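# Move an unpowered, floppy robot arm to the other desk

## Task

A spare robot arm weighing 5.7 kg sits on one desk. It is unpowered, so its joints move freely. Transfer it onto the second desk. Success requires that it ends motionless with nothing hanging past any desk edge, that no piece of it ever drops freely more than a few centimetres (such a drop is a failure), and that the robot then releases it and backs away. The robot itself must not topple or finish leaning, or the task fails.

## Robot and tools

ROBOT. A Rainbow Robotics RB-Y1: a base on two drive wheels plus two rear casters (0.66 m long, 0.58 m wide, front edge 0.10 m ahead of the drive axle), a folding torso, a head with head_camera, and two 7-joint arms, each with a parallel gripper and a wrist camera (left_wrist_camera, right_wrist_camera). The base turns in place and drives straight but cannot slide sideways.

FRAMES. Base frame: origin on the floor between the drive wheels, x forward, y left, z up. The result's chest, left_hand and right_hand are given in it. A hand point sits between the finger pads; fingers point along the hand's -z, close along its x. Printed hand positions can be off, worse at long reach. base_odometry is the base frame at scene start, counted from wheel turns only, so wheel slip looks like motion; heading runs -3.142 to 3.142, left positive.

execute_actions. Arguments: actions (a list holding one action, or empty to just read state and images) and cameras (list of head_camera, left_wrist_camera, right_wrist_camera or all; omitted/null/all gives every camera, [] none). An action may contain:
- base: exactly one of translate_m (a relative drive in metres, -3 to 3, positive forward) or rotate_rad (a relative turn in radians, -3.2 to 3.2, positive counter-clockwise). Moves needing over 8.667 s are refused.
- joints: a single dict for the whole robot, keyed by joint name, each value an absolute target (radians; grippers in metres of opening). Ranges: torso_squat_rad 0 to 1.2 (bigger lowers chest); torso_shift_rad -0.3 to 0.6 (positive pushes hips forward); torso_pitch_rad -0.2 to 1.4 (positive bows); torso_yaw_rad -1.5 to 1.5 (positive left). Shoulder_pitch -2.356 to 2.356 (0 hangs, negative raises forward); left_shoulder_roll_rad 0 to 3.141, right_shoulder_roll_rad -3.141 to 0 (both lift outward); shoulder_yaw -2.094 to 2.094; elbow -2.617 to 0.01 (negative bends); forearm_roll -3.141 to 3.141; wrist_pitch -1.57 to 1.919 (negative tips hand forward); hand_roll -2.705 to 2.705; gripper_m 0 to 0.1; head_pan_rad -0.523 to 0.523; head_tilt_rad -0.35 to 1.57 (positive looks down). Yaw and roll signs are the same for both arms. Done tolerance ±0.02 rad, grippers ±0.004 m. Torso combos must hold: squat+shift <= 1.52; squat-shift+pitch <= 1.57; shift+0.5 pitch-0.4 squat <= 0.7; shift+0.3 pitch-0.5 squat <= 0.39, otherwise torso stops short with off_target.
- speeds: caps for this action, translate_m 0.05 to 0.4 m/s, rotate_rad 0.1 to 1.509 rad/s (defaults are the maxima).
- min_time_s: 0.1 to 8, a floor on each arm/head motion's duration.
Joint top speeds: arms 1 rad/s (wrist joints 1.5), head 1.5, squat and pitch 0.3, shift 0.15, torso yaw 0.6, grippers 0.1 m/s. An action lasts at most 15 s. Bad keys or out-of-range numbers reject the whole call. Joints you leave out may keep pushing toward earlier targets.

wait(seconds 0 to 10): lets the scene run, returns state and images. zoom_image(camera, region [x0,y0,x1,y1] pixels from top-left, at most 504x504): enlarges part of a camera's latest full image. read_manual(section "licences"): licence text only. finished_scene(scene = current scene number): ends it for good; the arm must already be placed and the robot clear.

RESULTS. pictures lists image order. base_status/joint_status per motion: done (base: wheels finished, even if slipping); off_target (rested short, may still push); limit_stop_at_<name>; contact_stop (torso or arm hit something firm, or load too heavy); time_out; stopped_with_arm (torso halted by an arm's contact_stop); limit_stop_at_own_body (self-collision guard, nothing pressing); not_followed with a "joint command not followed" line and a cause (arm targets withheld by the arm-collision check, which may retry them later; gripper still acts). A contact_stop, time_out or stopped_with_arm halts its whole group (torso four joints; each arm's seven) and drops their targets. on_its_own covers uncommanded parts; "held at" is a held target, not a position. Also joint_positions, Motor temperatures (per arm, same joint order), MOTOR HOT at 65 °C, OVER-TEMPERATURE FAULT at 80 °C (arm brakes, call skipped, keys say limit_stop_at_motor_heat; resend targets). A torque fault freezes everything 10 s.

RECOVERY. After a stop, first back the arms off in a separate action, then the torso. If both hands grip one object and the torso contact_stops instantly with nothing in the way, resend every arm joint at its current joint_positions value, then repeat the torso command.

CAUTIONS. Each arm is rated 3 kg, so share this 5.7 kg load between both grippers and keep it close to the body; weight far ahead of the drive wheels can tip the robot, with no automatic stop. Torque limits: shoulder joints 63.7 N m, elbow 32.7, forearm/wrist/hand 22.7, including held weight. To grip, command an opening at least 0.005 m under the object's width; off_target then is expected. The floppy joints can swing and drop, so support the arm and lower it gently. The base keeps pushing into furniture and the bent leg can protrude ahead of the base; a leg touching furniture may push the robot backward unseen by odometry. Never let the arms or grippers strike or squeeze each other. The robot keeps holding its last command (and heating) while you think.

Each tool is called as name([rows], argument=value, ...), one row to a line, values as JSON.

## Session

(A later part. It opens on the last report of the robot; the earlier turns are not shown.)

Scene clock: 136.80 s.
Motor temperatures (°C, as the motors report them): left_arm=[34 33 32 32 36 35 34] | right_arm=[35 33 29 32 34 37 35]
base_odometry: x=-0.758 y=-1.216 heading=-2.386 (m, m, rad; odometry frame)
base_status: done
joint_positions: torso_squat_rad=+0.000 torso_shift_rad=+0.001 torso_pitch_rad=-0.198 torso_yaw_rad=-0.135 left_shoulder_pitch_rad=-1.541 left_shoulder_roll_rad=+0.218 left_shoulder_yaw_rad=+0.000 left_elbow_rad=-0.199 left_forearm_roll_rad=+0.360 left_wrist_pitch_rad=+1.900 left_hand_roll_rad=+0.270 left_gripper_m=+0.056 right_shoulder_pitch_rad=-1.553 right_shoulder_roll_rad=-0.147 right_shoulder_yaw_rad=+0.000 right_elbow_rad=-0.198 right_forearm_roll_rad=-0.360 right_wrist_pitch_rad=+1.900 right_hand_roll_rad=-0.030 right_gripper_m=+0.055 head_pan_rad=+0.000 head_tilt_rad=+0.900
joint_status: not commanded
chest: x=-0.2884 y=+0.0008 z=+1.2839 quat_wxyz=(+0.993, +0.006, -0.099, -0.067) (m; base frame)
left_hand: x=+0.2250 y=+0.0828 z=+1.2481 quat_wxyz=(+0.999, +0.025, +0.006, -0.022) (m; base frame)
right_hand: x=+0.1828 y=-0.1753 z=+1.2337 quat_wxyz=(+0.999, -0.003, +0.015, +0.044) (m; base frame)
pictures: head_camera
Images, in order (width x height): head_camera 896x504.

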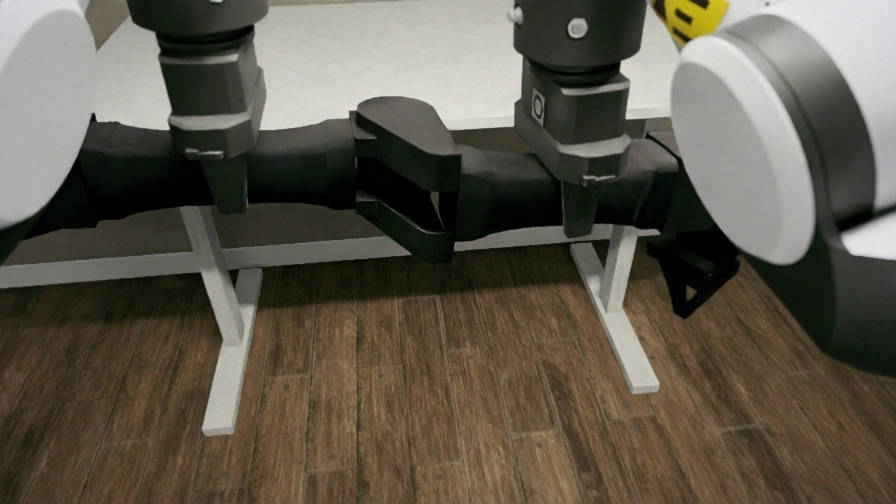

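execute_actions([
  {"base": {"translate_m": 0.4}, "speeds": {"translate_m": 0.3}},
], cameras=["head_camera"])

execute_actions([
  {"base": {"translate_m": 0.2}, "speeds": {"translate_m": 0.1}},
], cameras=["head_camera"])

Scene clock: 144.43 s.
Motor temperatures (°C, as the motors report them): left_arm=[34 33 32 32 36 35 34] | right_arm=[35 33 29 32 34 37 35]
base_odometry: x=-1.049 y=-1.490 heading=-2.386 (m, m, rad; odometry frame)
base_status: done
joint_positions: torso_squat_rad=+0.000 torso_shift_rad=+0.001 torso_pitch_rad=-0.198 torso_yaw_rad=-0.135 left_shoulder_pitch_rad=-1.541 left_shoulder_roll_rad=+0.218 left_shoulder_yaw_rad=+0.000 left_elbow_rad=-0.199 left_forearm_roll_rad=+0.360 left_wrist_pitch_rad=+1.900 left_hand_roll_rad=+0.270 left_gripper_m=+0.056 right_shoulder_pitch_rad=-1.553 right_shoulder_roll_rad=-0.147 right_shoulder_yaw_rad=+0.000 right_elbow_rad=-0.198 right_forearm_roll_rad=-0.360 right_wrist_pitch_rad=+1.900 right_hand_roll_rad=-0.030 right_gripper_m=+0.055 head_pan_rad=+0.000 head_tilt_rad=+0.900
joint_status: not commanded
chest: x=-0.2884 y=+0.0008 z=+1.2839 quat_wxyz=(+0.993, +0.006, -0.099, -0.067) (m; base frame)
left_hand: x=+0.2250 y=+0.0828 z=+1.2481 quat_wxyz=(+0.999, +0.025, +0.006, -0.022) (m; base frame)
right_hand: x=+0.1828 y=-0.1753 z=+1.2337 quat_wxyz=(+0.999, -0.003, +0.015, +0.044) (m; base frame)
pictures: head_camera
Images, in order (width x height): head_camera 896x504.

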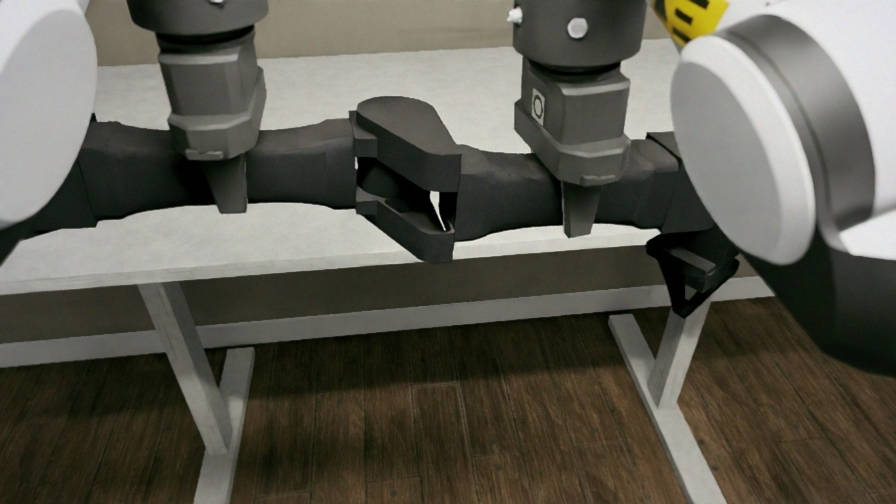

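Scene clock: 147.00 s.
Motor temperatures (°C, as the motors report them): left_arm=[34 33 32 32 36 35 34] | right_arm=[35 33 29 32 34 37 35]
base_odometry: x=-1.195 y=-1.627 heading=-2.386 (m, m, rad; odometry frame)
base_status: done
joint_positions: torso_squat_rad=+0.000 torso_shift_rad=+0.001 torso_pitch_rad=-0.198 torso_yaw_rad=-0.135 left_shoulder_pitch_rad=-1.541 left_shoulder_roll_rad=+0.218 left_shoulder_yaw_rad=+0.000 left_elbow_rad=-0.199 left_forearm_roll_rad=+0.360 left_wrist_pitch_rad=+1.900 left_hand_roll_rad=+0.270 left_gripper_m=+0.056 right_shoulder_pitch_rad=-1.553 right_shoulder_roll_rad=-0.147 right_shoulder_yaw_rad=+0.000 right_elbow_rad=-0.198 right_forearm_roll_rad=-0.360 right_wrist_pitch_rad=+1.900 right_hand_roll_rad=-0.030 right_gripper_m=+0.055 head_pan_rad=+0.000 head_tilt_rad=+0.900
joint_status: not commanded
chest: x=-0.2883 y=+0.0008 z=+1.2839 quat_wxyz=(+0.993, +0.006, -0.099, -0.067) (m; base frame)
left_hand: x=+0.2250 y=+0.0828 z=+1.2481 quat_wxyz=(+0.999, +0.025, +0.006, -0.022) (m; base frame)
right_hand: x=+0.1828 y=-0.1753 z=+1.2337 quat_wxyz=(+0.999, -0.003, +0.015, +0.044) (m; base frame)
pictures: head_camera
Images, in order (width x height): head_camera 896x504.

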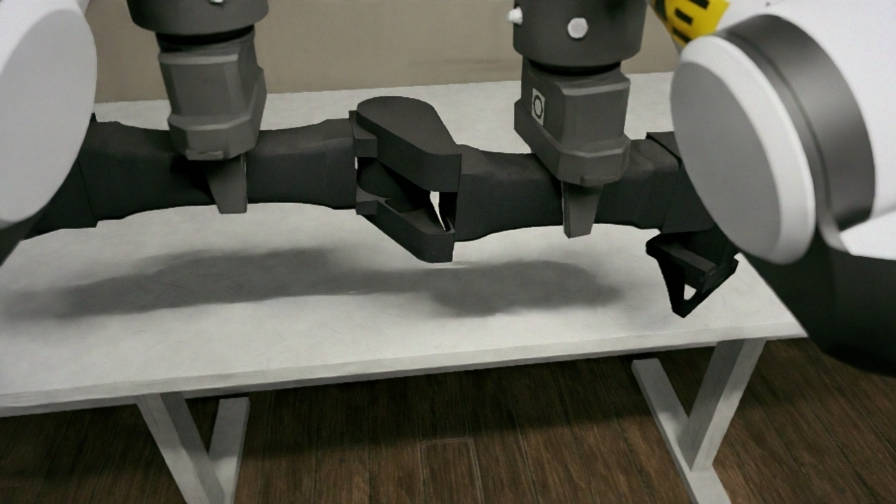

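execute_actions([
  {"base": {"translate_m": 0.26}, "speeds": {"translate_m": 0.15}, "joints": {"head_tilt_rad": 1.0}},
], cameras=[])

execute_actions([
  {"joints": {"torso_squat_rad": 0.38}},
], cameras=["head_camera"])

execute_actions([
  {"base": {"translate_m": -0.06}, "speeds": {"translate_m": 0.05}, "joints": {"torso_squat_rad": 0.47}},
], cameras=["head_camera"])

Scene clock: 156.03 s.
Motor temperatures (°C, as the motors report them): left_arm=[34 33 32 32 36 35 34] | right_arm=[35 33 29 32 34 37 35]
base_odometry: x=-1.384 y=-1.806 heading=-2.387 (m, m, rad; odometry frame)
base_status: done
joint_positions: torso_squat_rad=+0.000 torso_shift_rad=+0.001 torso_pitch_rad=-0.198 torso_yaw_rad=-0.135 left_shoulder_pitch_rad=-1.541 left_shoulder_roll_rad=+0.218 left_shoulder_yaw_rad=+0.000 left_elbow_rad=-0.199 left_forearm_roll_rad=+0.360 left_wrist_pitch_rad=+1.900 left_hand_roll_rad=+0.270 left_gripper_m=+0.056 right_shoulder_pitch_rad=-1.553 right_shoulder_roll_rad=-0.147 right_shoulder_yaw_rad=+0.000 right_elbow_rad=-0.198 right_forearm_roll_rad=-0.360 right_wrist_pitch_rad=+1.900 right_hand_roll_rad=-0.030 right_gripper_m=+0.055 head_pan_rad=+0.000 head_tilt_rad=+1.000
joint_status: all done
chest: x=-0.2884 y=+0.0008 z=+1.2839 quat_wxyz=(+0.993, +0.006, -0.099, -0.067) (m; base frame)
left_hand: x=+0.2249 y=+0.0828 z=+1.2481 quat_wxyz=(+0.999, +0.025, +0.006, -0.022) (m; base frame)
right_hand: x=+0.1827 y=-0.1753 z=+1.2337 quat_wxyz=(+0.999, -0.003, +0.015, +0.044) (m; base frame)
pictures: none
No camera images: the call's "cameras" was empty. Leave "cameras" out to get every camera's image.

Scene clock: 158.07 s.
Motor temperatures (°C, as the motors report them): left_arm=[34 33 32 32 36 35 34] | right_arm=[35 33 29 32 34 37 35]
base_odometry: x=-1.384 y=-1.806 heading=-2.387 (m, m, rad; odometry frame)
base_status: not commanded
joint_positions: torso_squat_rad=+0.380 torso_shift_rad=+0.001 torso_pitch_rad=-0.198 torso_yaw_rad=-0.135 left_shoulder_pitch_rad=-1.541 left_shoulder_roll_rad=+0.218 left_shoulder_yaw_rad=+0.000 left_elbow_rad=-0.199 left_forearm_roll_rad=+0.360 left_wrist_pitch_rad=+1.900 left_hand_roll_rad=+0.270 left_gripper_m=+0.056 right_shoulder_pitch_rad=-1.553 right_shoulder_roll_rad=-0.147 right_shoulder_yaw_rad=+0.000 right_elbow_rad=-0.198 right_forearm_roll_rad=-0.360 right_wrist_pitch_rad=+1.900 right_hand_roll_rad=-0.030 right_gripper_m=+0.055 head_pan_rad=+0.000 head_tilt_rad=+1.000
joint_status: all done
chest: x=-0.2886 y=+0.0008 z=+1.2340 quat_wxyz=(+0.993, +0.006, -0.099, -0.067) (m; base frame)
left_hand: x=+0.2247 y=+0.0828 z=+1.1984 quat_wxyz=(+0.999, +0.025, +0.006, -0.022) (m; base frame)
right_hand: x=+0.1826 y=-0.1753 z=+1.1839 quat_wxyz=(+0.999, -0.003, +0.015, +0.044) (m; base frame)
pictures: head_camera
Images, in order (width x height): head_camera 896x504.

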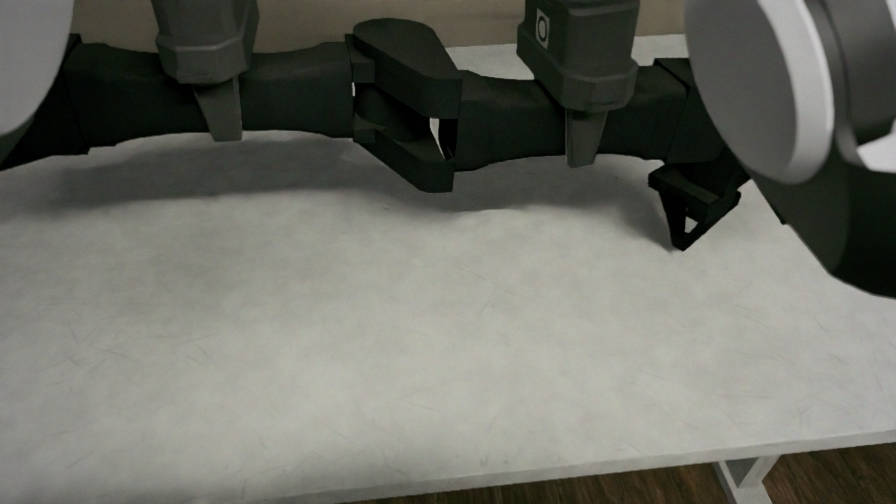

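Scene clock: 159.97 s.
Motor temperatures (°C, as the motors report them): left_arm=[34 33 32 32 36 35 34] | right_arm=[35 33 29 32 34 37 35]
base_odometry: x=-1.340 y=-1.765 heading=-2.387 (m, m, rad; odometry frame)
base_status: done
joint_positions: torso_squat_rad=+0.470 torso_shift_rad=+0.000 torso_pitch_rad=-0.199 torso_yaw_rad=-0.135 left_shoulder_pitch_rad=-1.539 left_shoulder_roll_rad=+0.218 left_shoulder_yaw_rad=+0.000 left_elbow_rad=-0.198 left_forearm_roll_rad=+0.360 left_wrist_pitch_rad=+1.900 left_hand_roll_rad=+0.270 left_gripper_m=+0.055 right_shoulder_pitch_rad=-1.556 right_shoulder_roll_rad=-0.148 right_shoulder_yaw_rad=+0.000 right_elbow_rad=-0.200 right_forearm_roll_rad=-0.360 right_wrist_pitch_rad=+1.900 right_hand_roll_rad=-0.030 right_gripper_m=+0.055 head_pan_rad=+0.000 head_tilt_rad=+1.000
joint_status: all done
chest: x=-0.2889 y=+0.0009 z=+1.2080 quat_wxyz=(+0.993, +0.006, -0.099, -0.067) (m; base frame)
left_hand: x=+0.2244 y=+0.0832 z=+1.1718 quat_wxyz=(+0.999, +0.025, +0.007, -0.021) (m; base frame)
right_hand: x=+0.1830 y=-0.1751 z=+1.1604 quat_wxyz=(+0.999, -0.004, +0.012, +0.045) (m; base frame)
pictures: head_camera
Images, in order (width x height): head_camera 896x504.

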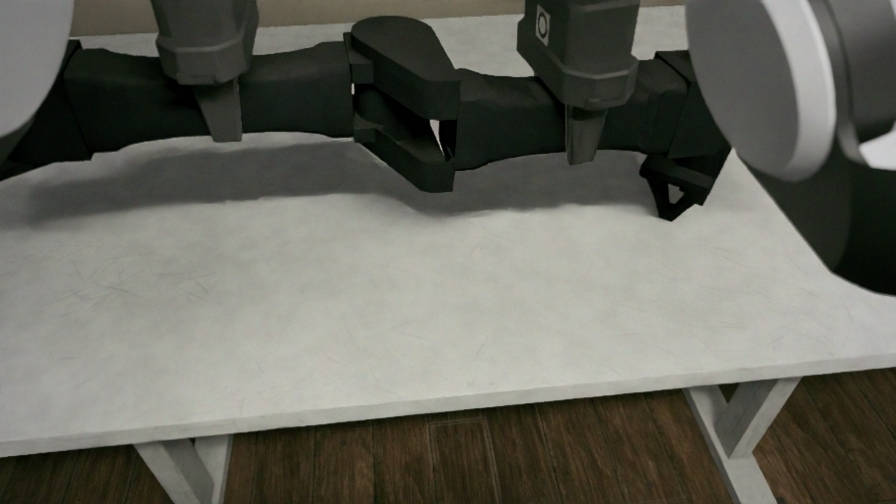

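execute_actions([
  {"base": {"translate_m": -0.05}, "speeds": {"translate_m": 0.05}},
], cameras=["head_camera"])

execute_actions([
  {"joints": {"torso_squat_rad": 0.54}},
], cameras=["head_camera"])

Scene clock: 171.93 s.
Motor temperatures (°C, as the motors report them): left_arm=[35 33 32 33 36 35 34] | right_arm=[35 33 29 32 34 37 35]
base_odometry: x=-1.304 y=-1.730 heading=-2.386 (m, m, rad; odometry frame)
base_status: done
joint_positions: torso_squat_rad=+0.470 torso_shift_rad=+0.000 torso_pitch_rad=-0.198 torso_yaw_rad=-0.135 left_shoulder_pitch_rad=-1.540 left_shoulder_roll_rad=+0.218 left_shoulder_yaw_rad=+0.000 left_elbow_rad=-0.198 left_forearm_roll_rad=+0.360 left_wrist_pitch_rad=+1.900 left_hand_roll_rad=+0.270 left_gripper_m=+0.055 right_shoulder_pitch_rad=-1.554 right_shoulder_roll_rad=-0.147 right_shoulder_yaw_rad=+0.000 right_elbow_rad=-0.199 right_forearm_roll_rad=-0.360 right_wrist_pitch_rad=+1.900 right_hand_roll_rad=-0.030 right_gripper_m=+0.055 head_pan_rad=+0.000 head_tilt_rad=+1.000
joint_status: not commanded
chest: x=-0.2887 y=+0.0008 z=+1.2080 quat_wxyz=(+0.993, +0.006, -0.099, -0.067) (m; base frame)
left_hand: x=+0.2246 y=+0.0830 z=+1.1719 quat_wxyz=(+0.999, +0.025, +0.007, -0.021) (m; base frame)
right_hand: x=+0.1827 y=-0.1752 z=+1.1590 quat_wxyz=(+0.999, -0.003, +0.014, +0.045) (m; base frame)
pictures: head_camera
Images, in order (width x height): head_camera 896x504.

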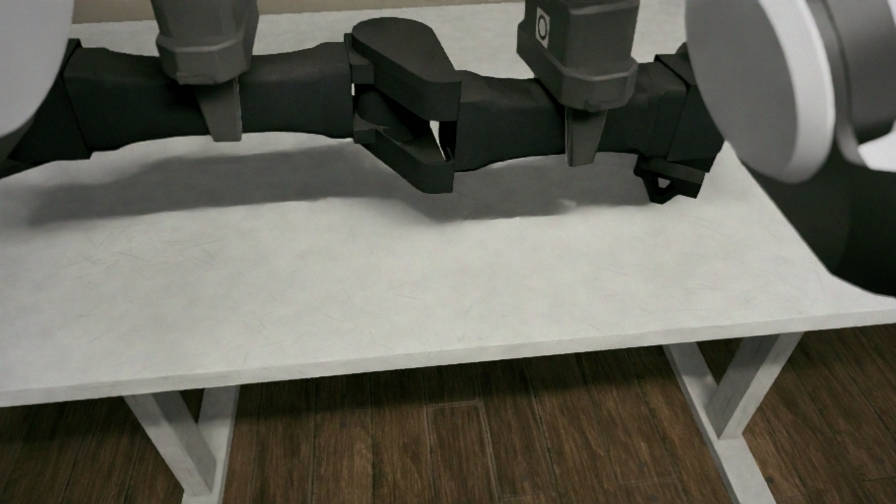

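Scene clock: 172.90 s.
Motor temperatures (°C, as the motors report them): left_arm=[35 33 32 33 36 35 34] | right_arm=[35 33 29 32 34 37 35]
base_odometry: x=-1.304 y=-1.730 heading=-2.386 (m, m, rad; odometry frame)
base_status: not commanded
joint_positions: torso_squat_rad=+0.540 torso_shift_rad=+0.000 torso_pitch_rad=-0.199 torso_yaw_rad=-0.135 left_shoulder_pitch_rad=-1.539 left_shoulder_roll_rad=+0.218 left_shoulder_yaw_rad=+0.000 left_elbow_rad=-0.198 left_forearm_roll_rad=+0.360 left_wrist_pitch_rad=+1.900 left_hand_roll_rad=+0.270 left_gripper_m=+0.055 right_shoulder_pitch_rad=-1.559 right_shoulder_roll_rad=-0.148 right_shoulder_yaw_rad=+0.000 right_elbow_rad=-0.201 right_forearm_roll_rad=-0.360 right_wrist_pitch_rad=+1.900 right_hand_roll_rad=-0.030 right_gripper_m=+0.056 head_pan_rad=+0.000 head_tilt_rad=+1.000
joint_status: all done
chest: x=-0.2893 y=+0.0010 z=+1.1842 quat_wxyz=(+0.993, +0.006, -0.099, -0.067) (m; base frame)
left_hand: x=+0.2240 y=+0.0832 z=+1.1481 quat_wxyz=(+0.999, +0.025, +0.007, -0.021) (m; base frame)
right_hand: x=+0.1830 y=-0.1749 z=+1.1384 quat_wxyz=(+0.999, -0.004, +0.010, +0.045) (m; base frame)
pictures: head_camera
Images, in order (width x height): head_camera 896x504.

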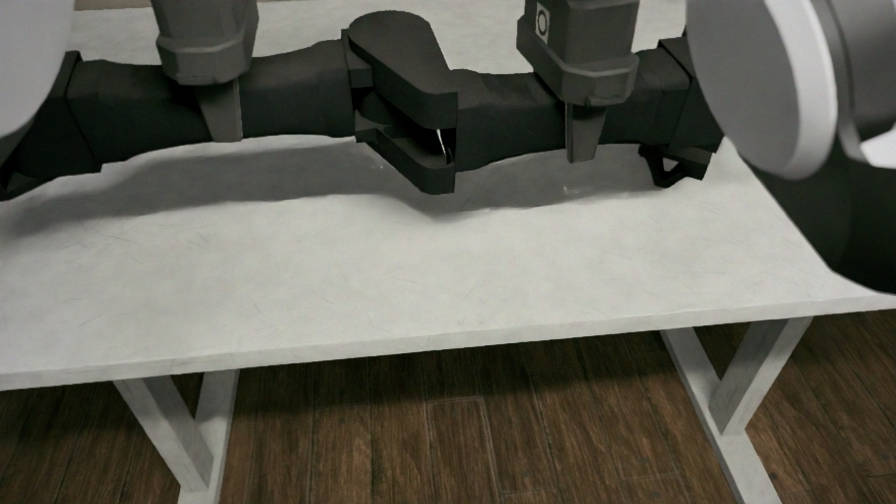

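execute_actions([
  {"base": {"translate_m": -0.05}, "speeds": {"translate_m": 0.05}},
], cameras=["head_camera"])

execute_actions([
  {"base": {"translate_m": -0.02}, "speeds": {"translate_m": 0.05}, "joints": {"torso_squat_rad": 0.6}},
], cameras=["head_camera"])

Scene clock: 180.17 s.
Motor temperatures (°C, as the motors report them): left_arm=[35 33 32 33 36 35 34] | right_arm=[34 33 29 32 34 37 35]
base_odometry: x=-1.268 y=-1.696 heading=-2.384 (m, m, rad; odometry frame)
base_status: done
joint_positions: torso_squat_rad=+0.540 torso_shift_rad=+0.000 torso_pitch_rad=-0.198 torso_yaw_rad=-0.135 left_shoulder_pitch_rad=-1.540 left_shoulder_roll_rad=+0.218 left_shoulder_yaw_rad=+0.000 left_elbow_rad=-0.198 left_forearm_roll_rad=+0.360 left_wrist_pitch_rad=+1.900 left_hand_roll_rad=+0.270 left_gripper_m=+0.055 right_shoulder_pitch_rad=-1.554 right_shoulder_roll_rad=-0.147 right_shoulder_yaw_rad=+0.000 right_elbow_rad=-0.199 right_forearm_roll_rad=-0.360 right_wrist_pitch_rad=+1.900 right_hand_roll_rad=-0.030 right_gripper_m=+0.056 head_pan_rad=+0.000 head_tilt_rad=+1.000
joint_status: not commanded
chest: x=-0.2887 y=+0.0008 z=+1.1843 quat_wxyz=(+0.993, +0.006, -0.099, -0.067) (m; base frame)
left_hand: x=+0.2246 y=+0.0828 z=+1.1484 quat_wxyz=(+0.999, +0.025, +0.006, -0.021) (m; base frame)
right_hand: x=+0.1826 y=-0.1750 z=+1.1350 quat_wxyz=(+0.999, -0.003, +0.014, +0.045) (m; base frame)
pictures: head_camera
Images, in order (width x height): head_camera 896x504.

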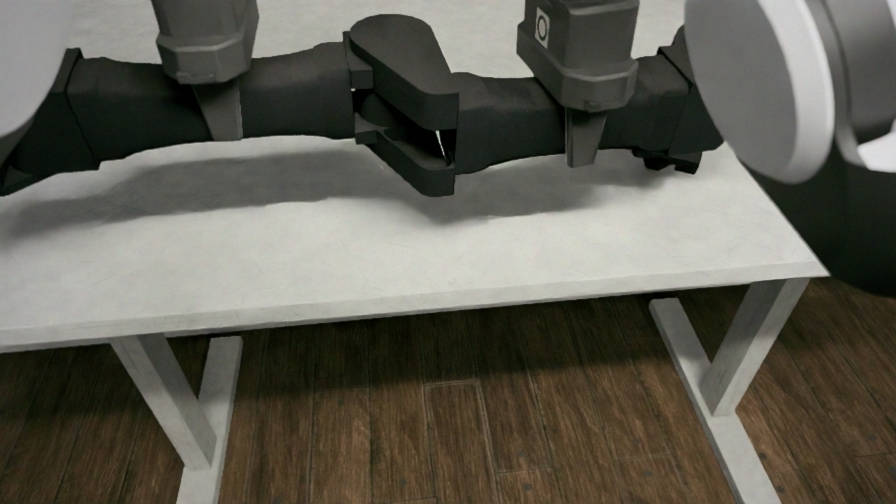

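Scene clock: 181.27 s.
Motor temperatures (°C, as the motors report them): left_arm=[35 33 32 33 36 35 34] | right_arm=[34 33 29 32 34 37 35]
base_odometry: x=-1.253 y=-1.682 heading=-2.383 (m, m, rad; odometry frame)
base_status: done
joint_positions: torso_squat_rad=+0.600 torso_shift_rad=+0.000 torso_pitch_rad=-0.198 torso_yaw_rad=-0.135 left_shoulder_pitch_rad=-1.540 left_shoulder_roll_rad=+0.218 left_shoulder_yaw_rad=+0.000 left_elbow_rad=-0.198 left_forearm_roll_rad=+0.360 left_wrist_pitch_rad=+1.900 left_hand_roll_rad=+0.270 left_gripper_m=+0.055 right_shoulder_pitch_rad=-1.554 right_shoulder_roll_rad=-0.147 right_shoulder_yaw_rad=+0.000 right_elbow_rad=-0.199 right_forearm_roll_rad=-0.360 right_wrist_pitch_rad=+1.900 right_hand_roll_rad=-0.030 right_gripper_m=+0.056 head_pan_rad=+0.000 head_tilt_rad=+1.000
joint_status: all done
chest: x=-0.2887 y=+0.0008 z=+1.1616 quat_wxyz=(+0.993, +0.006, -0.099, -0.067) (m; base frame)
left_hand: x=+0.2246 y=+0.0828 z=+1.1258 quat_wxyz=(+0.999, +0.025, +0.006, -0.021) (m; base frame)
right_hand: x=+0.1826 y=-0.1751 z=+1.1123 quat_wxyz=(+0.999, -0.003, +0.014, +0.045) (m; base frame)
pictures: head_camera
Images, in order (width x height): head_camera 896x504.

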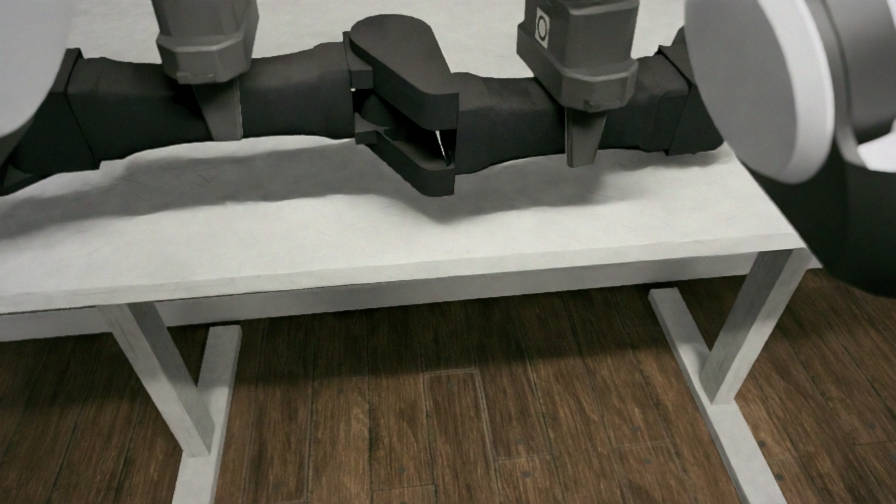

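execute_actions(actions=[])

Scene clock: 194.67 s.
Motor temperatures (°C, as the motors report them): left_arm=[35 33 32 33 36 35 34] | right_arm=[34 33 29 32 34 37 35]
base_odometry: x=-1.253 y=-1.682 heading=-2.383 (m, m, rad; odometry frame)
base_status: done
joint_positions: torso_squat_rad=+0.600 torso_shift_rad=+0.000 torso_pitch_rad=-0.198 torso_yaw_rad=-0.135 left_shoulder_pitch_rad=-1.540 left_shoulder_roll_rad=+0.218 left_shoulder_yaw_rad=+0.000 left_elbow_rad=-0.198 left_forearm_roll_rad=+0.360 left_wrist_pitch_rad=+1.900 left_hand_roll_rad=+0.270 left_gripper_m=+0.055 right_shoulder_pitch_rad=-1.554 right_shoulder_roll_rad=-0.147 right_shoulder_yaw_rad=+0.000 right_elbow_rad=-0.199 right_forearm_roll_rad=-0.360 right_wrist_pitch_rad=+1.900 right_hand_roll_rad=-0.030 right_gripper_m=+0.056 head_pan_rad=+0.000 head_tilt_rad=+1.000
joint_status: all done
chest: x=-0.2887 y=+0.0008 z=+1.1616 quat_wxyz=(+0.993, +0.006, -0.099, -0.067) (m; base frame)
left_hand: x=+0.2246 y=+0.0828 z=+1.1258 quat_wxyz=(+0.999, +0.025, +0.006, -0.021) (m; base frame)
right_hand: x=+0.1826 y=-0.1751 z=+1.1123 quat_wxyz=(+0.999, -0.003, +0.014, +0.045) (m; base frame)
pictures: head_camera, left_wrist_camera, right_wrist_camera
Images, in order (width x height): head_camera 896x504, left_wrist_camera 644x364, right_wrist_camera 644x364.

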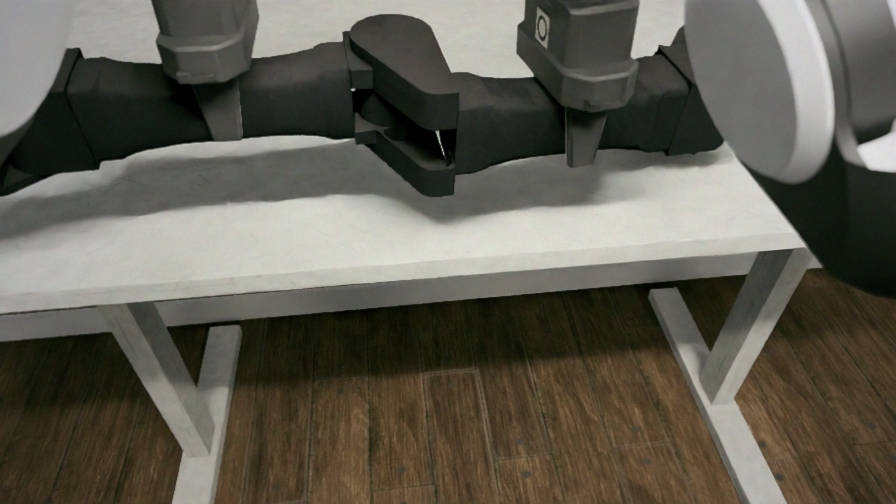

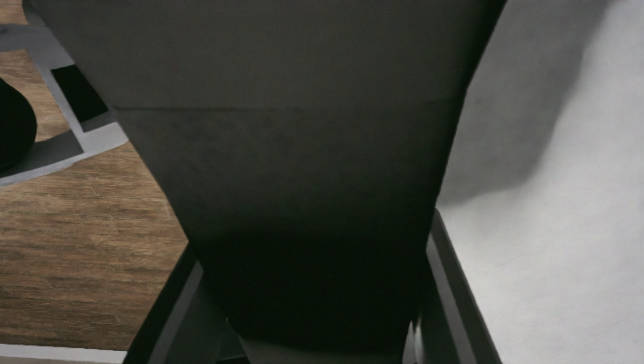

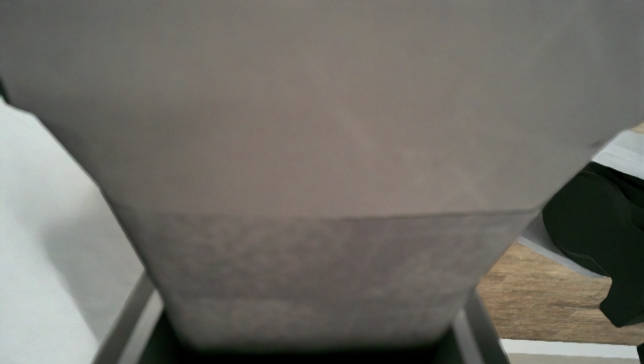

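execute_actions([
  {"joints": {"torso_squat_rad": 0.67}},
], cameras=["head_camera"])

Scene clock: 200.70 s.
Motor temperatures (°C, as the motors report them): left_arm=[35 33 32 33 36 35 34] | right_arm=[35 33 29 32 34 37 35]
base_odometry: x=-1.253 y=-1.682 heading=-2.383 (m, m, rad; odometry frame)
base_status: not commanded
joint_positions: torso_squat_rad=+0.670 torso_shift_rad=+0.000 torso_pitch_rad=-0.199 torso_yaw_rad=-0.135 left_shoulder_pitch_rad=-1.540 left_shoulder_roll_rad=+0.218 left_shoulder_yaw_rad=+0.000 left_elbow_rad=-0.198 left_forearm_roll_rad=+0.360 left_wrist_pitch_rad=+1.900 left_hand_roll_rad=+0.270 left_gripper_m=+0.055 right_shoulder_pitch_rad=-1.554 right_shoulder_roll_rad=-0.147 right_shoulder_yaw_rad=+0.000 right_elbow_rad=-0.199 right_forearm_roll_rad=-0.360 right_wrist_pitch_rad=+1.900 right_hand_roll_rad=-0.030 right_gripper_m=+0.056 head_pan_rad=+0.000 head_tilt_rad=+1.000
joint_status: all done
chest: x=-0.2888 y=+0.0008 z=+1.1326 quat_wxyz=(+0.993, +0.006, -0.099, -0.067) (m; base frame)
left_hand: x=+0.2245 y=+0.0828 z=+1.0968 quat_wxyz=(+0.999, +0.025, +0.006, -0.021) (m; base frame)
right_hand: x=+0.1825 y=-0.1751 z=+1.0833 quat_wxyz=(+0.999, -0.003, +0.014, +0.045) (m; base frame)
pictures: head_camera
Images, in order (width x height): head_camera 896x504.

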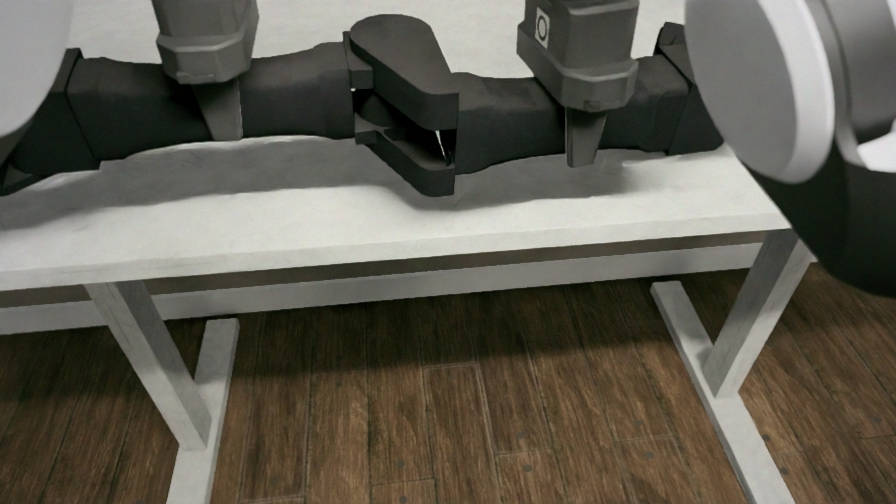

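execute_actions([
  {"joints": {"torso_squat_rad": 0.72}},
], cameras=["head_camera"])

execute_actions([
  {"base": {"translate_m": 0.08}, "speeds": {"translate_m": 0.05}},
], cameras=["head_camera"])

Scene clock: 206.07 s.
Motor temperatures (°C, as the motors report them): left_arm=[35 33 32 33 36 35 34] | right_arm=[35 33 29 32 34 37 35]
base_odometry: x=-1.253 y=-1.682 heading=-2.383 (m, m, rad; odometry frame)
base_status: not commanded
joint_positions: torso_squat_rad=+0.720 torso_shift_rad=+0.000 torso_pitch_rad=-0.199 torso_yaw_rad=-0.135 left_shoulder_pitch_rad=-1.540 left_shoulder_roll_rad=+0.218 left_shoulder_yaw_rad=+0.000 left_elbow_rad=-0.198 left_forearm_roll_rad=+0.360 left_wrist_pitch_rad=+1.900 left_hand_roll_rad=+0.270 left_gripper_m=+0.055 right_shoulder_pitch_rad=-1.554 right_shoulder_roll_rad=-0.147 right_shoulder_yaw_rad=+0.000 right_elbow_rad=-0.199 right_forearm_roll_rad=-0.360 right_wrist_pitch_rad=+1.900 right_hand_roll_rad=-0.030 right_gripper_m=+0.056 head_pan_rad=+0.000 head_tilt_rad=+1.000
joint_status: all done
chest: x=-0.2889 y=+0.0008 z=+1.1101 quat_wxyz=(+0.993, +0.006, -0.099, -0.067) (m; base frame)
left_hand: x=+0.2245 y=+0.0828 z=+1.0743 quat_wxyz=(+0.999, +0.025, +0.006, -0.021) (m; base frame)
right_hand: x=+0.1825 y=-0.1751 z=+1.0611 quat_wxyz=(+0.999, -0.003, +0.014, +0.045) (m; base frame)
pictures: head_camera
Images, in order (width x height): head_camera 896x504.

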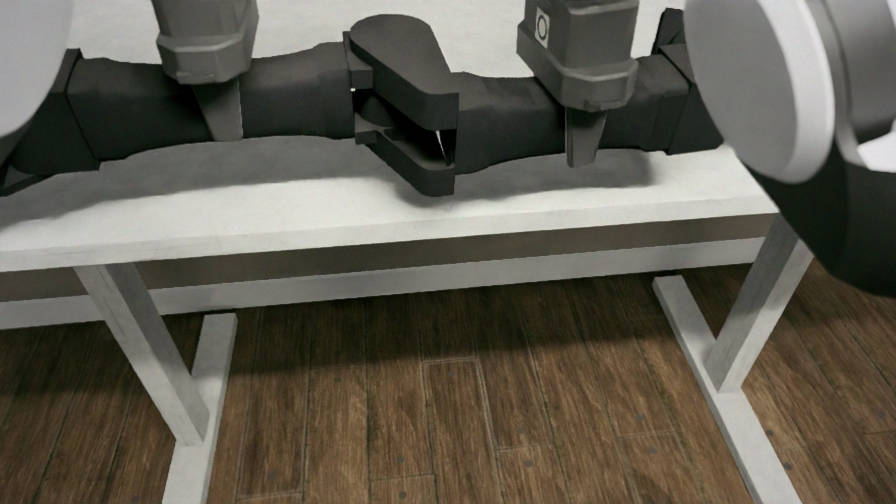

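Scene clock: 208.27 s.
Motor temperatures (°C, as the motors report them): left_arm=[35 33 32 33 36 35 34] | right_arm=[35 33 29 32 34 37 35]
base_odometry: x=-1.311 y=-1.737 heading=-2.384 (m, m, rad; odometry frame)
base_status: done
joint_positions: torso_squat_rad=+0.720 torso_shift_rad=+0.001 torso_pitch_rad=-0.198 torso_yaw_rad=-0.135 left_shoulder_pitch_rad=-1.540 left_shoulder_roll_rad=+0.218 left_shoulder_yaw_rad=+0.000 left_elbow_rad=-0.198 left_forearm_roll_rad=+0.360 left_wrist_pitch_rad=+1.900 left_hand_roll_rad=+0.270 left_gripper_m=+0.055 right_shoulder_pitch_rad=-1.554 right_shoulder_roll_rad=-0.146 right_shoulder_yaw_rad=+0.000 right_elbow_rad=-0.199 right_forearm_roll_rad=-0.360 right_wrist_pitch_rad=+1.900 right_hand_roll_rad=-0.030 right_gripper_m=+0.056 head_pan_rad=+0.000 head_tilt_rad=+1.000
joint_status: not commanded
chest: x=-0.2887 y=+0.0008 z=+1.1102 quat_wxyz=(+0.993, +0.006, -0.099, -0.067) (m; base frame)
left_hand: x=+0.2246 y=+0.0827 z=+1.0743 quat_wxyz=(+0.999, +0.025, +0.006, -0.021) (m; base frame)
right_hand: x=+0.1826 y=-0.1751 z=+1.0608 quat_wxyz=(+0.999, -0.003, +0.014, +0.045) (m; base frame)
pictures: head_camera
Images, in order (width x height): head_camera 896x504.

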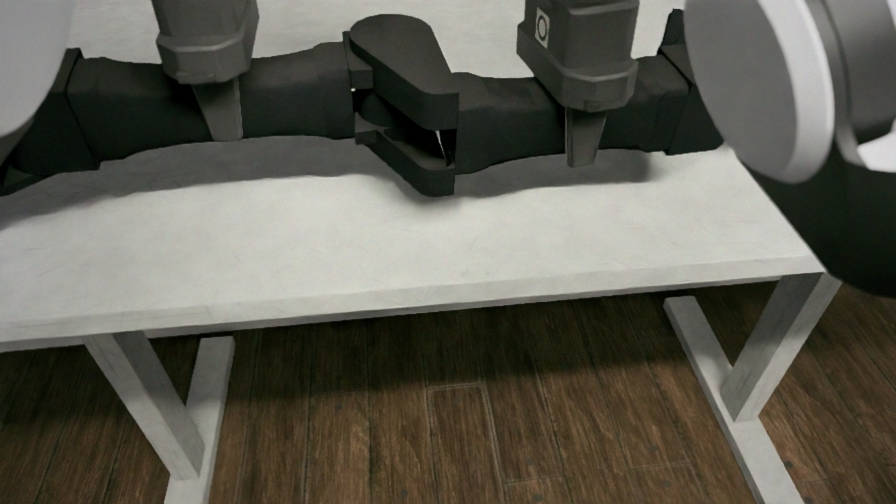

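Works fine. Drive another 0.08.

execute_actions([
  {"base": {"translate_m": 0.08}, "speeds": {"translate_m": 0.05}},
], cameras=["head_camera"])

execute_actions([
  {"joints": {"torso_squat_rad": 0.76}},
], cameras=["head_camera"])

Scene clock: 214.60 s.
Motor temperatures (°C, as the motors report them): left_arm=[35 33 32 33 36 35 34] | right_arm=[35 33 29 32 34 37 35]
base_odometry: x=-1.369 y=-1.792 heading=-2.385 (m, m, rad; odometry frame)
base_status: done
joint_positions: torso_squat_rad=+0.720 torso_shift_rad=+0.001 torso_pitch_rad=-0.198 torso_yaw_rad=-0.135 left_shoulder_pitch_rad=-1.540 left_shoulder_roll_rad=+0.218 left_shoulder_yaw_rad=+0.000 left_elbow_rad=-0.198 left_forearm_roll_rad=+0.360 left_wrist_pitch_rad=+1.900 left_hand_roll_rad=+0.270 left_gripper_m=+0.055 right_shoulder_pitch_rad=-1.554 right_shoulder_roll_rad=-0.146 right_shoulder_yaw_rad=+0.000 right_elbow_rad=-0.199 right_forearm_roll_rad=-0.360 right_wrist_pitch_rad=+1.900 right_hand_roll_rad=-0.030 right_gripper_m=+0.056 head_pan_rad=+0.000 head_tilt_rad=+1.000
joint_status: not commanded
chest: x=-0.2887 y=+0.0008 z=+1.1102 quat_wxyz=(+0.993, +0.006, -0.099, -0.067) (m; base frame)
left_hand: x=+0.2246 y=+0.0827 z=+1.0743 quat_wxyz=(+0.999, +0.025, +0.006, -0.021) (m; base frame)
right_hand: x=+0.1825 y=-0.1751 z=+1.0608 quat_wxyz=(+0.999, -0.003, +0.014, +0.045) (m; base frame)
pictures: head_camera
Images, in order (width x height): head_camera 896x504.

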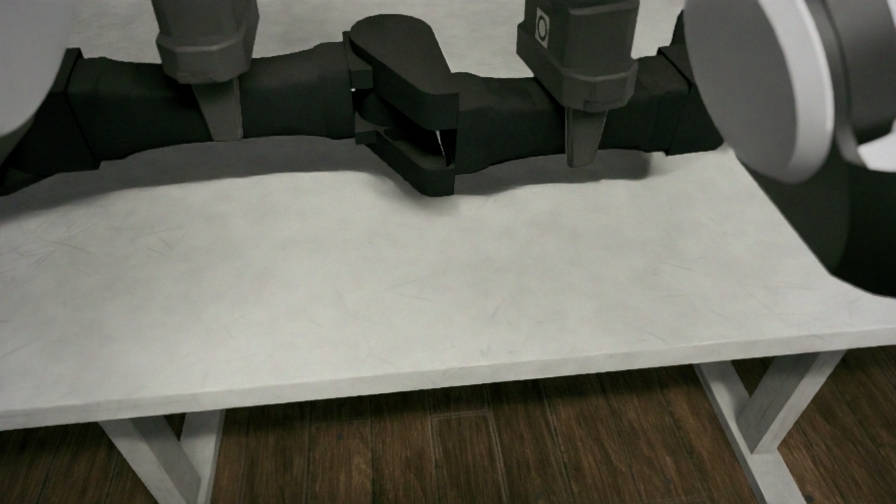

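Scene clock: 215.43 s.
Motor temperatures (°C, as the motors report them): left_arm=[35 33 32 33 36 35 34] | right_arm=[35 33 29 32 34 37 35]
base_odometry: x=-1.369 y=-1.792 heading=-2.385 (m, m, rad; odometry frame)
base_status: not commanded
joint_positions: torso_squat_rad=+0.760 torso_shift_rad=+0.000 torso_pitch_rad=-0.199 torso_yaw_rad=-0.135 left_shoulder_pitch_rad=-1.541 left_shoulder_roll_rad=+0.218 left_shoulder_yaw_rad=+0.000 left_elbow_rad=-0.199 left_forearm_roll_rad=+0.360 left_wrist_pitch_rad=+1.900 left_hand_roll_rad=+0.270 left_gripper_m=+0.055 right_shoulder_pitch_rad=-1.554 right_shoulder_roll_rad=-0.147 right_shoulder_yaw_rad=+0.000 right_elbow_rad=-0.199 right_forearm_roll_rad=-0.360 right_wrist_pitch_rad=+1.900 right_hand_roll_rad=-0.030 right_gripper_m=+0.056 head_pan_rad=+0.000 head_tilt_rad=+1.000
joint_status: all done
chest: x=-0.2890 y=+0.0007 z=+1.0912 quat_wxyz=(+0.993, +0.006, -0.099, -0.067) (m; base frame)
left_hand: x=+0.2245 y=+0.0826 z=+1.0563 quat_wxyz=(+0.999, +0.025, +0.005, -0.022) (m; base frame)
right_hand: x=+0.1823 y=-0.1751 z=+1.0423 quat_wxyz=(+0.999, -0.003, +0.014, +0.045) (m; base frame)
pictures: head_camera
Images, in order (width x height): head_camera 896x504.

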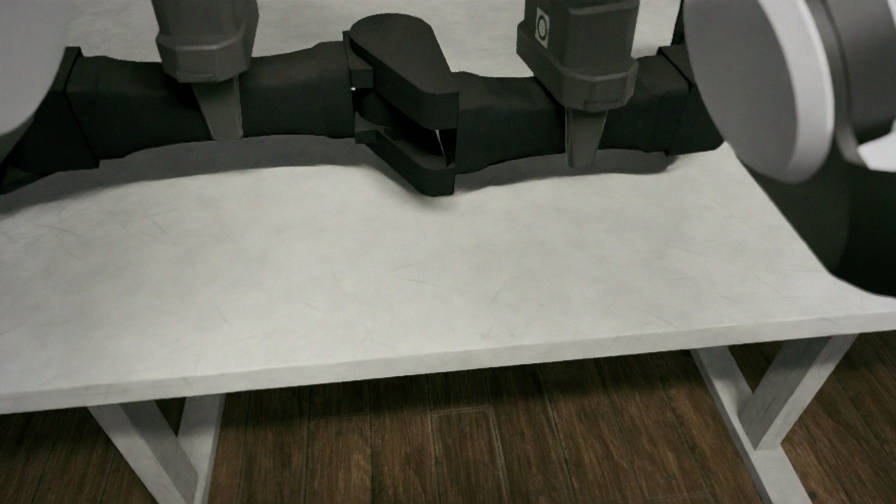

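execute_actions([
  {"joints": {"torso_squat_rad": 0.79}},
], cameras=["head_camera"])

Scene clock: 218.63 s.
Motor temperatures (°C, as the motors report them): left_arm=[35 33 32 33 36 35 34] | right_arm=[35 33 29 32 34 37 35]
base_odometry: x=-1.369 y=-1.792 heading=-2.385 (m, m, rad; odometry frame)
base_status: not commanded
joint_positions: torso_squat_rad=+0.790 torso_shift_rad=+0.000 torso_pitch_rad=-0.199 torso_yaw_rad=-0.135 left_shoulder_pitch_rad=-1.544 left_shoulder_roll_rad=+0.219 left_shoulder_yaw_rad=+0.000 left_elbow_rad=-0.200 left_forearm_roll_rad=+0.360 left_wrist_pitch_rad=+1.900 left_hand_roll_rad=+0.270 left_gripper_m=+0.055 right_shoulder_pitch_rad=-1.553 right_shoulder_roll_rad=-0.146 right_shoulder_yaw_rad=+0.000 right_elbow_rad=-0.198 right_forearm_roll_rad=-0.360 right_wrist_pitch_rad=+1.900 right_hand_roll_rad=-0.030 right_gripper_m=+0.055 head_pan_rad=+0.000 head_tilt_rad=+1.000
joint_status: all done
chest: x=-0.2891 y=+0.0007 z=+1.0765 quat_wxyz=(+0.993, +0.006, -0.099, -0.067) (m; base frame)
left_hand: x=+0.2250 y=+0.0823 z=+1.0433 quat_wxyz=(+0.999, +0.025, +0.003, -0.022) (m; base frame)
right_hand: x=+0.1819 y=-0.1751 z=+1.0266 quat_wxyz=(+0.999, -0.003, +0.015, +0.045) (m; base frame)
pictures: head_camera
Images, in order (width x height): head_camera 896x504.

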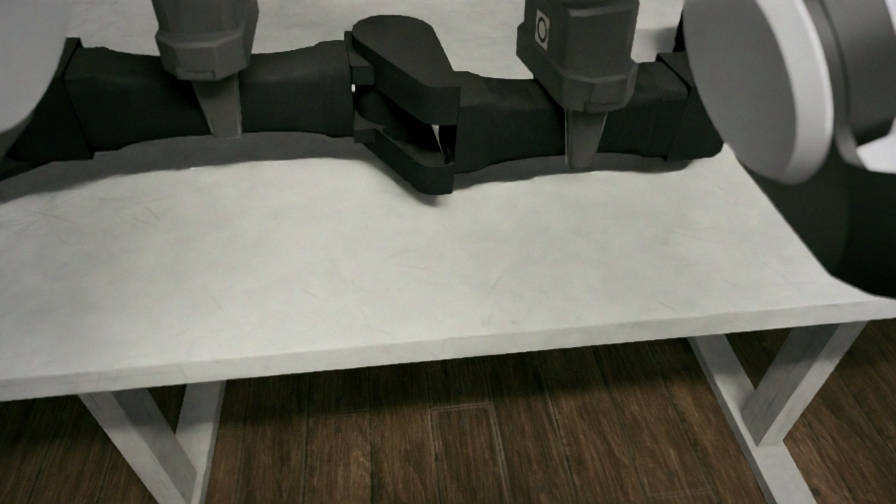

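execute_actions([
  {"joints": {"torso_squat_rad": 0.81}},
], cameras=["head_camera"])

Scene clock: 222.07 s.
Motor temperatures (°C, as the motors report them): left_arm=[35 33 32 32 36 35 34] | right_arm=[35 33 29 32 34 37 35]
base_odometry: x=-1.369 y=-1.792 heading=-2.385 (m, m, rad; odometry frame)
base_status: not commanded
joint_positions: torso_squat_rad=+0.810 torso_shift_rad=+0.000 torso_pitch_rad=-0.199 torso_yaw_rad=-0.135 left_shoulder_pitch_rad=-1.544 left_shoulder_roll_rad=+0.220 left_shoulder_yaw_rad=+0.000 left_elbow_rad=-0.201 left_forearm_roll_rad=+0.360 left_wrist_pitch_rad=+1.900 left_hand_roll_rad=+0.270 left_gripper_m=+0.055 right_shoulder_pitch_rad=-1.552 right_shoulder_roll_rad=-0.146 right_shoulder_yaw_rad=+0.000 right_elbow_rad=-0.197 right_forearm_roll_rad=-0.360 right_wrist_pitch_rad=+1.900 right_hand_roll_rad=-0.030 right_gripper_m=+0.055 head_pan_rad=+0.000 head_tilt_rad=+1.000
joint_status: all done
chest: x=-0.2891 y=+0.0006 z=+1.0665 quat_wxyz=(+0.993, +0.006, -0.099, -0.067) (m; base frame)
left_hand: x=+0.2251 y=+0.0821 z=+1.0339 quat_wxyz=(+0.999, +0.025, +0.003, -0.022) (m; base frame)
right_hand: x=+0.1817 y=-0.1751 z=+1.0162 quat_wxyz=(+0.999, -0.003, +0.016, +0.045) (m; base frame)
pictures: head_camera
Images, in order (width x height): head_camera 896x504.

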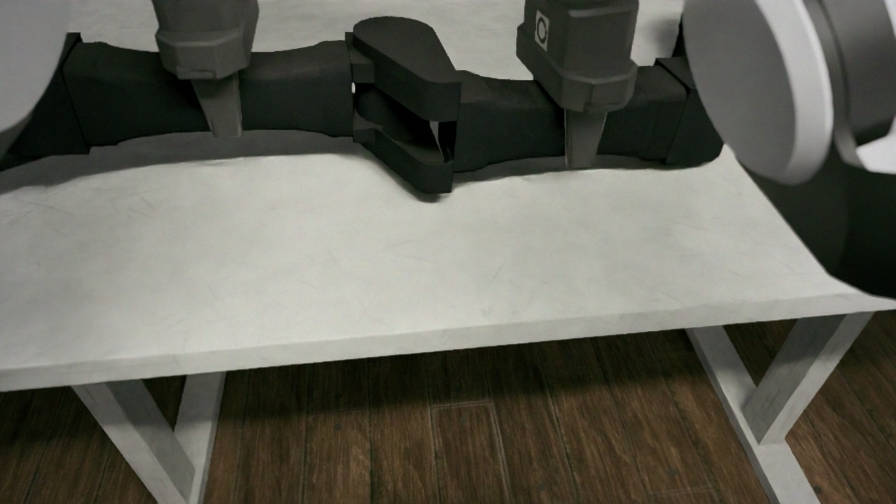

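execute_actions([
  {"joints": {"torso_squat_rad": 0.825}},
], cameras=["head_camera"])

Scene clock: 231.73 s.
Motor temperatures (°C, as the motors report them): left_arm=[34 33 32 32 36 35 34] | right_arm=[35 33 29 32 34 37 35]
base_odometry: x=-1.369 y=-1.792 heading=-2.385 (m, m, rad; odometry frame)
base_status: not commanded
joint_positions: torso_squat_rad=+0.825 torso_shift_rad=+0.000 torso_pitch_rad=-0.201 torso_yaw_rad=-0.135 left_shoulder_pitch_rad=-1.548 left_shoulder_roll_rad=+0.222 left_shoulder_yaw_rad=+0.000 left_elbow_rad=-0.203 left_forearm_roll_rad=+0.360 left_wrist_pitch_rad=+1.899 left_hand_roll_rad=+0.270 left_gripper_m=+0.055 right_shoulder_pitch_rad=-1.558 right_shoulder_roll_rad=-0.148 right_shoulder_yaw_rad=+0.000 right_elbow_rad=-0.200 right_forearm_roll_rad=-0.360 right_wrist_pitch_rad=+1.900 right_hand_roll_rad=-0.030 right_gripper_m=+0.055 head_pan_rad=+0.000 head_tilt_rad=+1.000
joint_status: all done
chest: x=-0.2898 y=+0.0007 z=+1.0587 quat_wxyz=(+0.993, +0.006, -0.100, -0.067) (m; base frame)
left_hand: x=+0.2254 y=+0.0820 z=+1.0296 quat_wxyz=(+0.999, +0.024, -0.002, -0.022) (m; base frame)
right_hand: x=+0.1821 y=-0.1751 z=+1.0126 quat_wxyz=(+0.999, -0.004, +0.011, +0.045) (m; base frame)
pictures: head_camera
Images, in order (width x height): head_camera 896x504.

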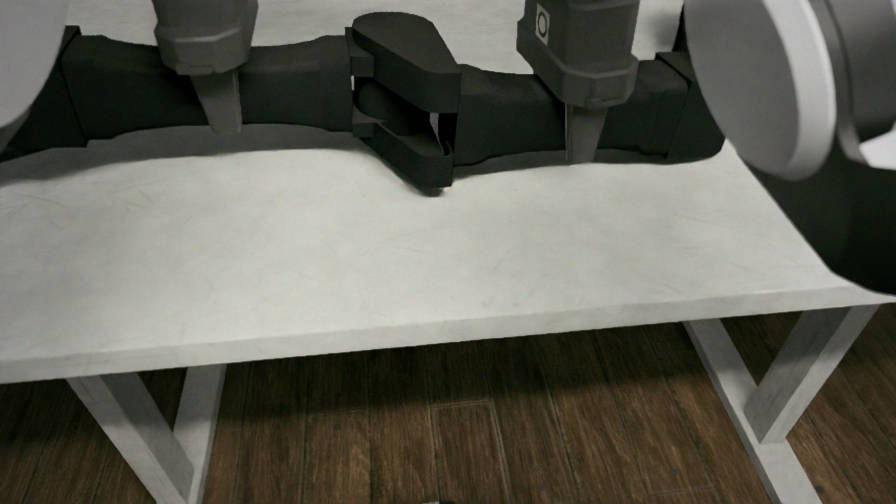

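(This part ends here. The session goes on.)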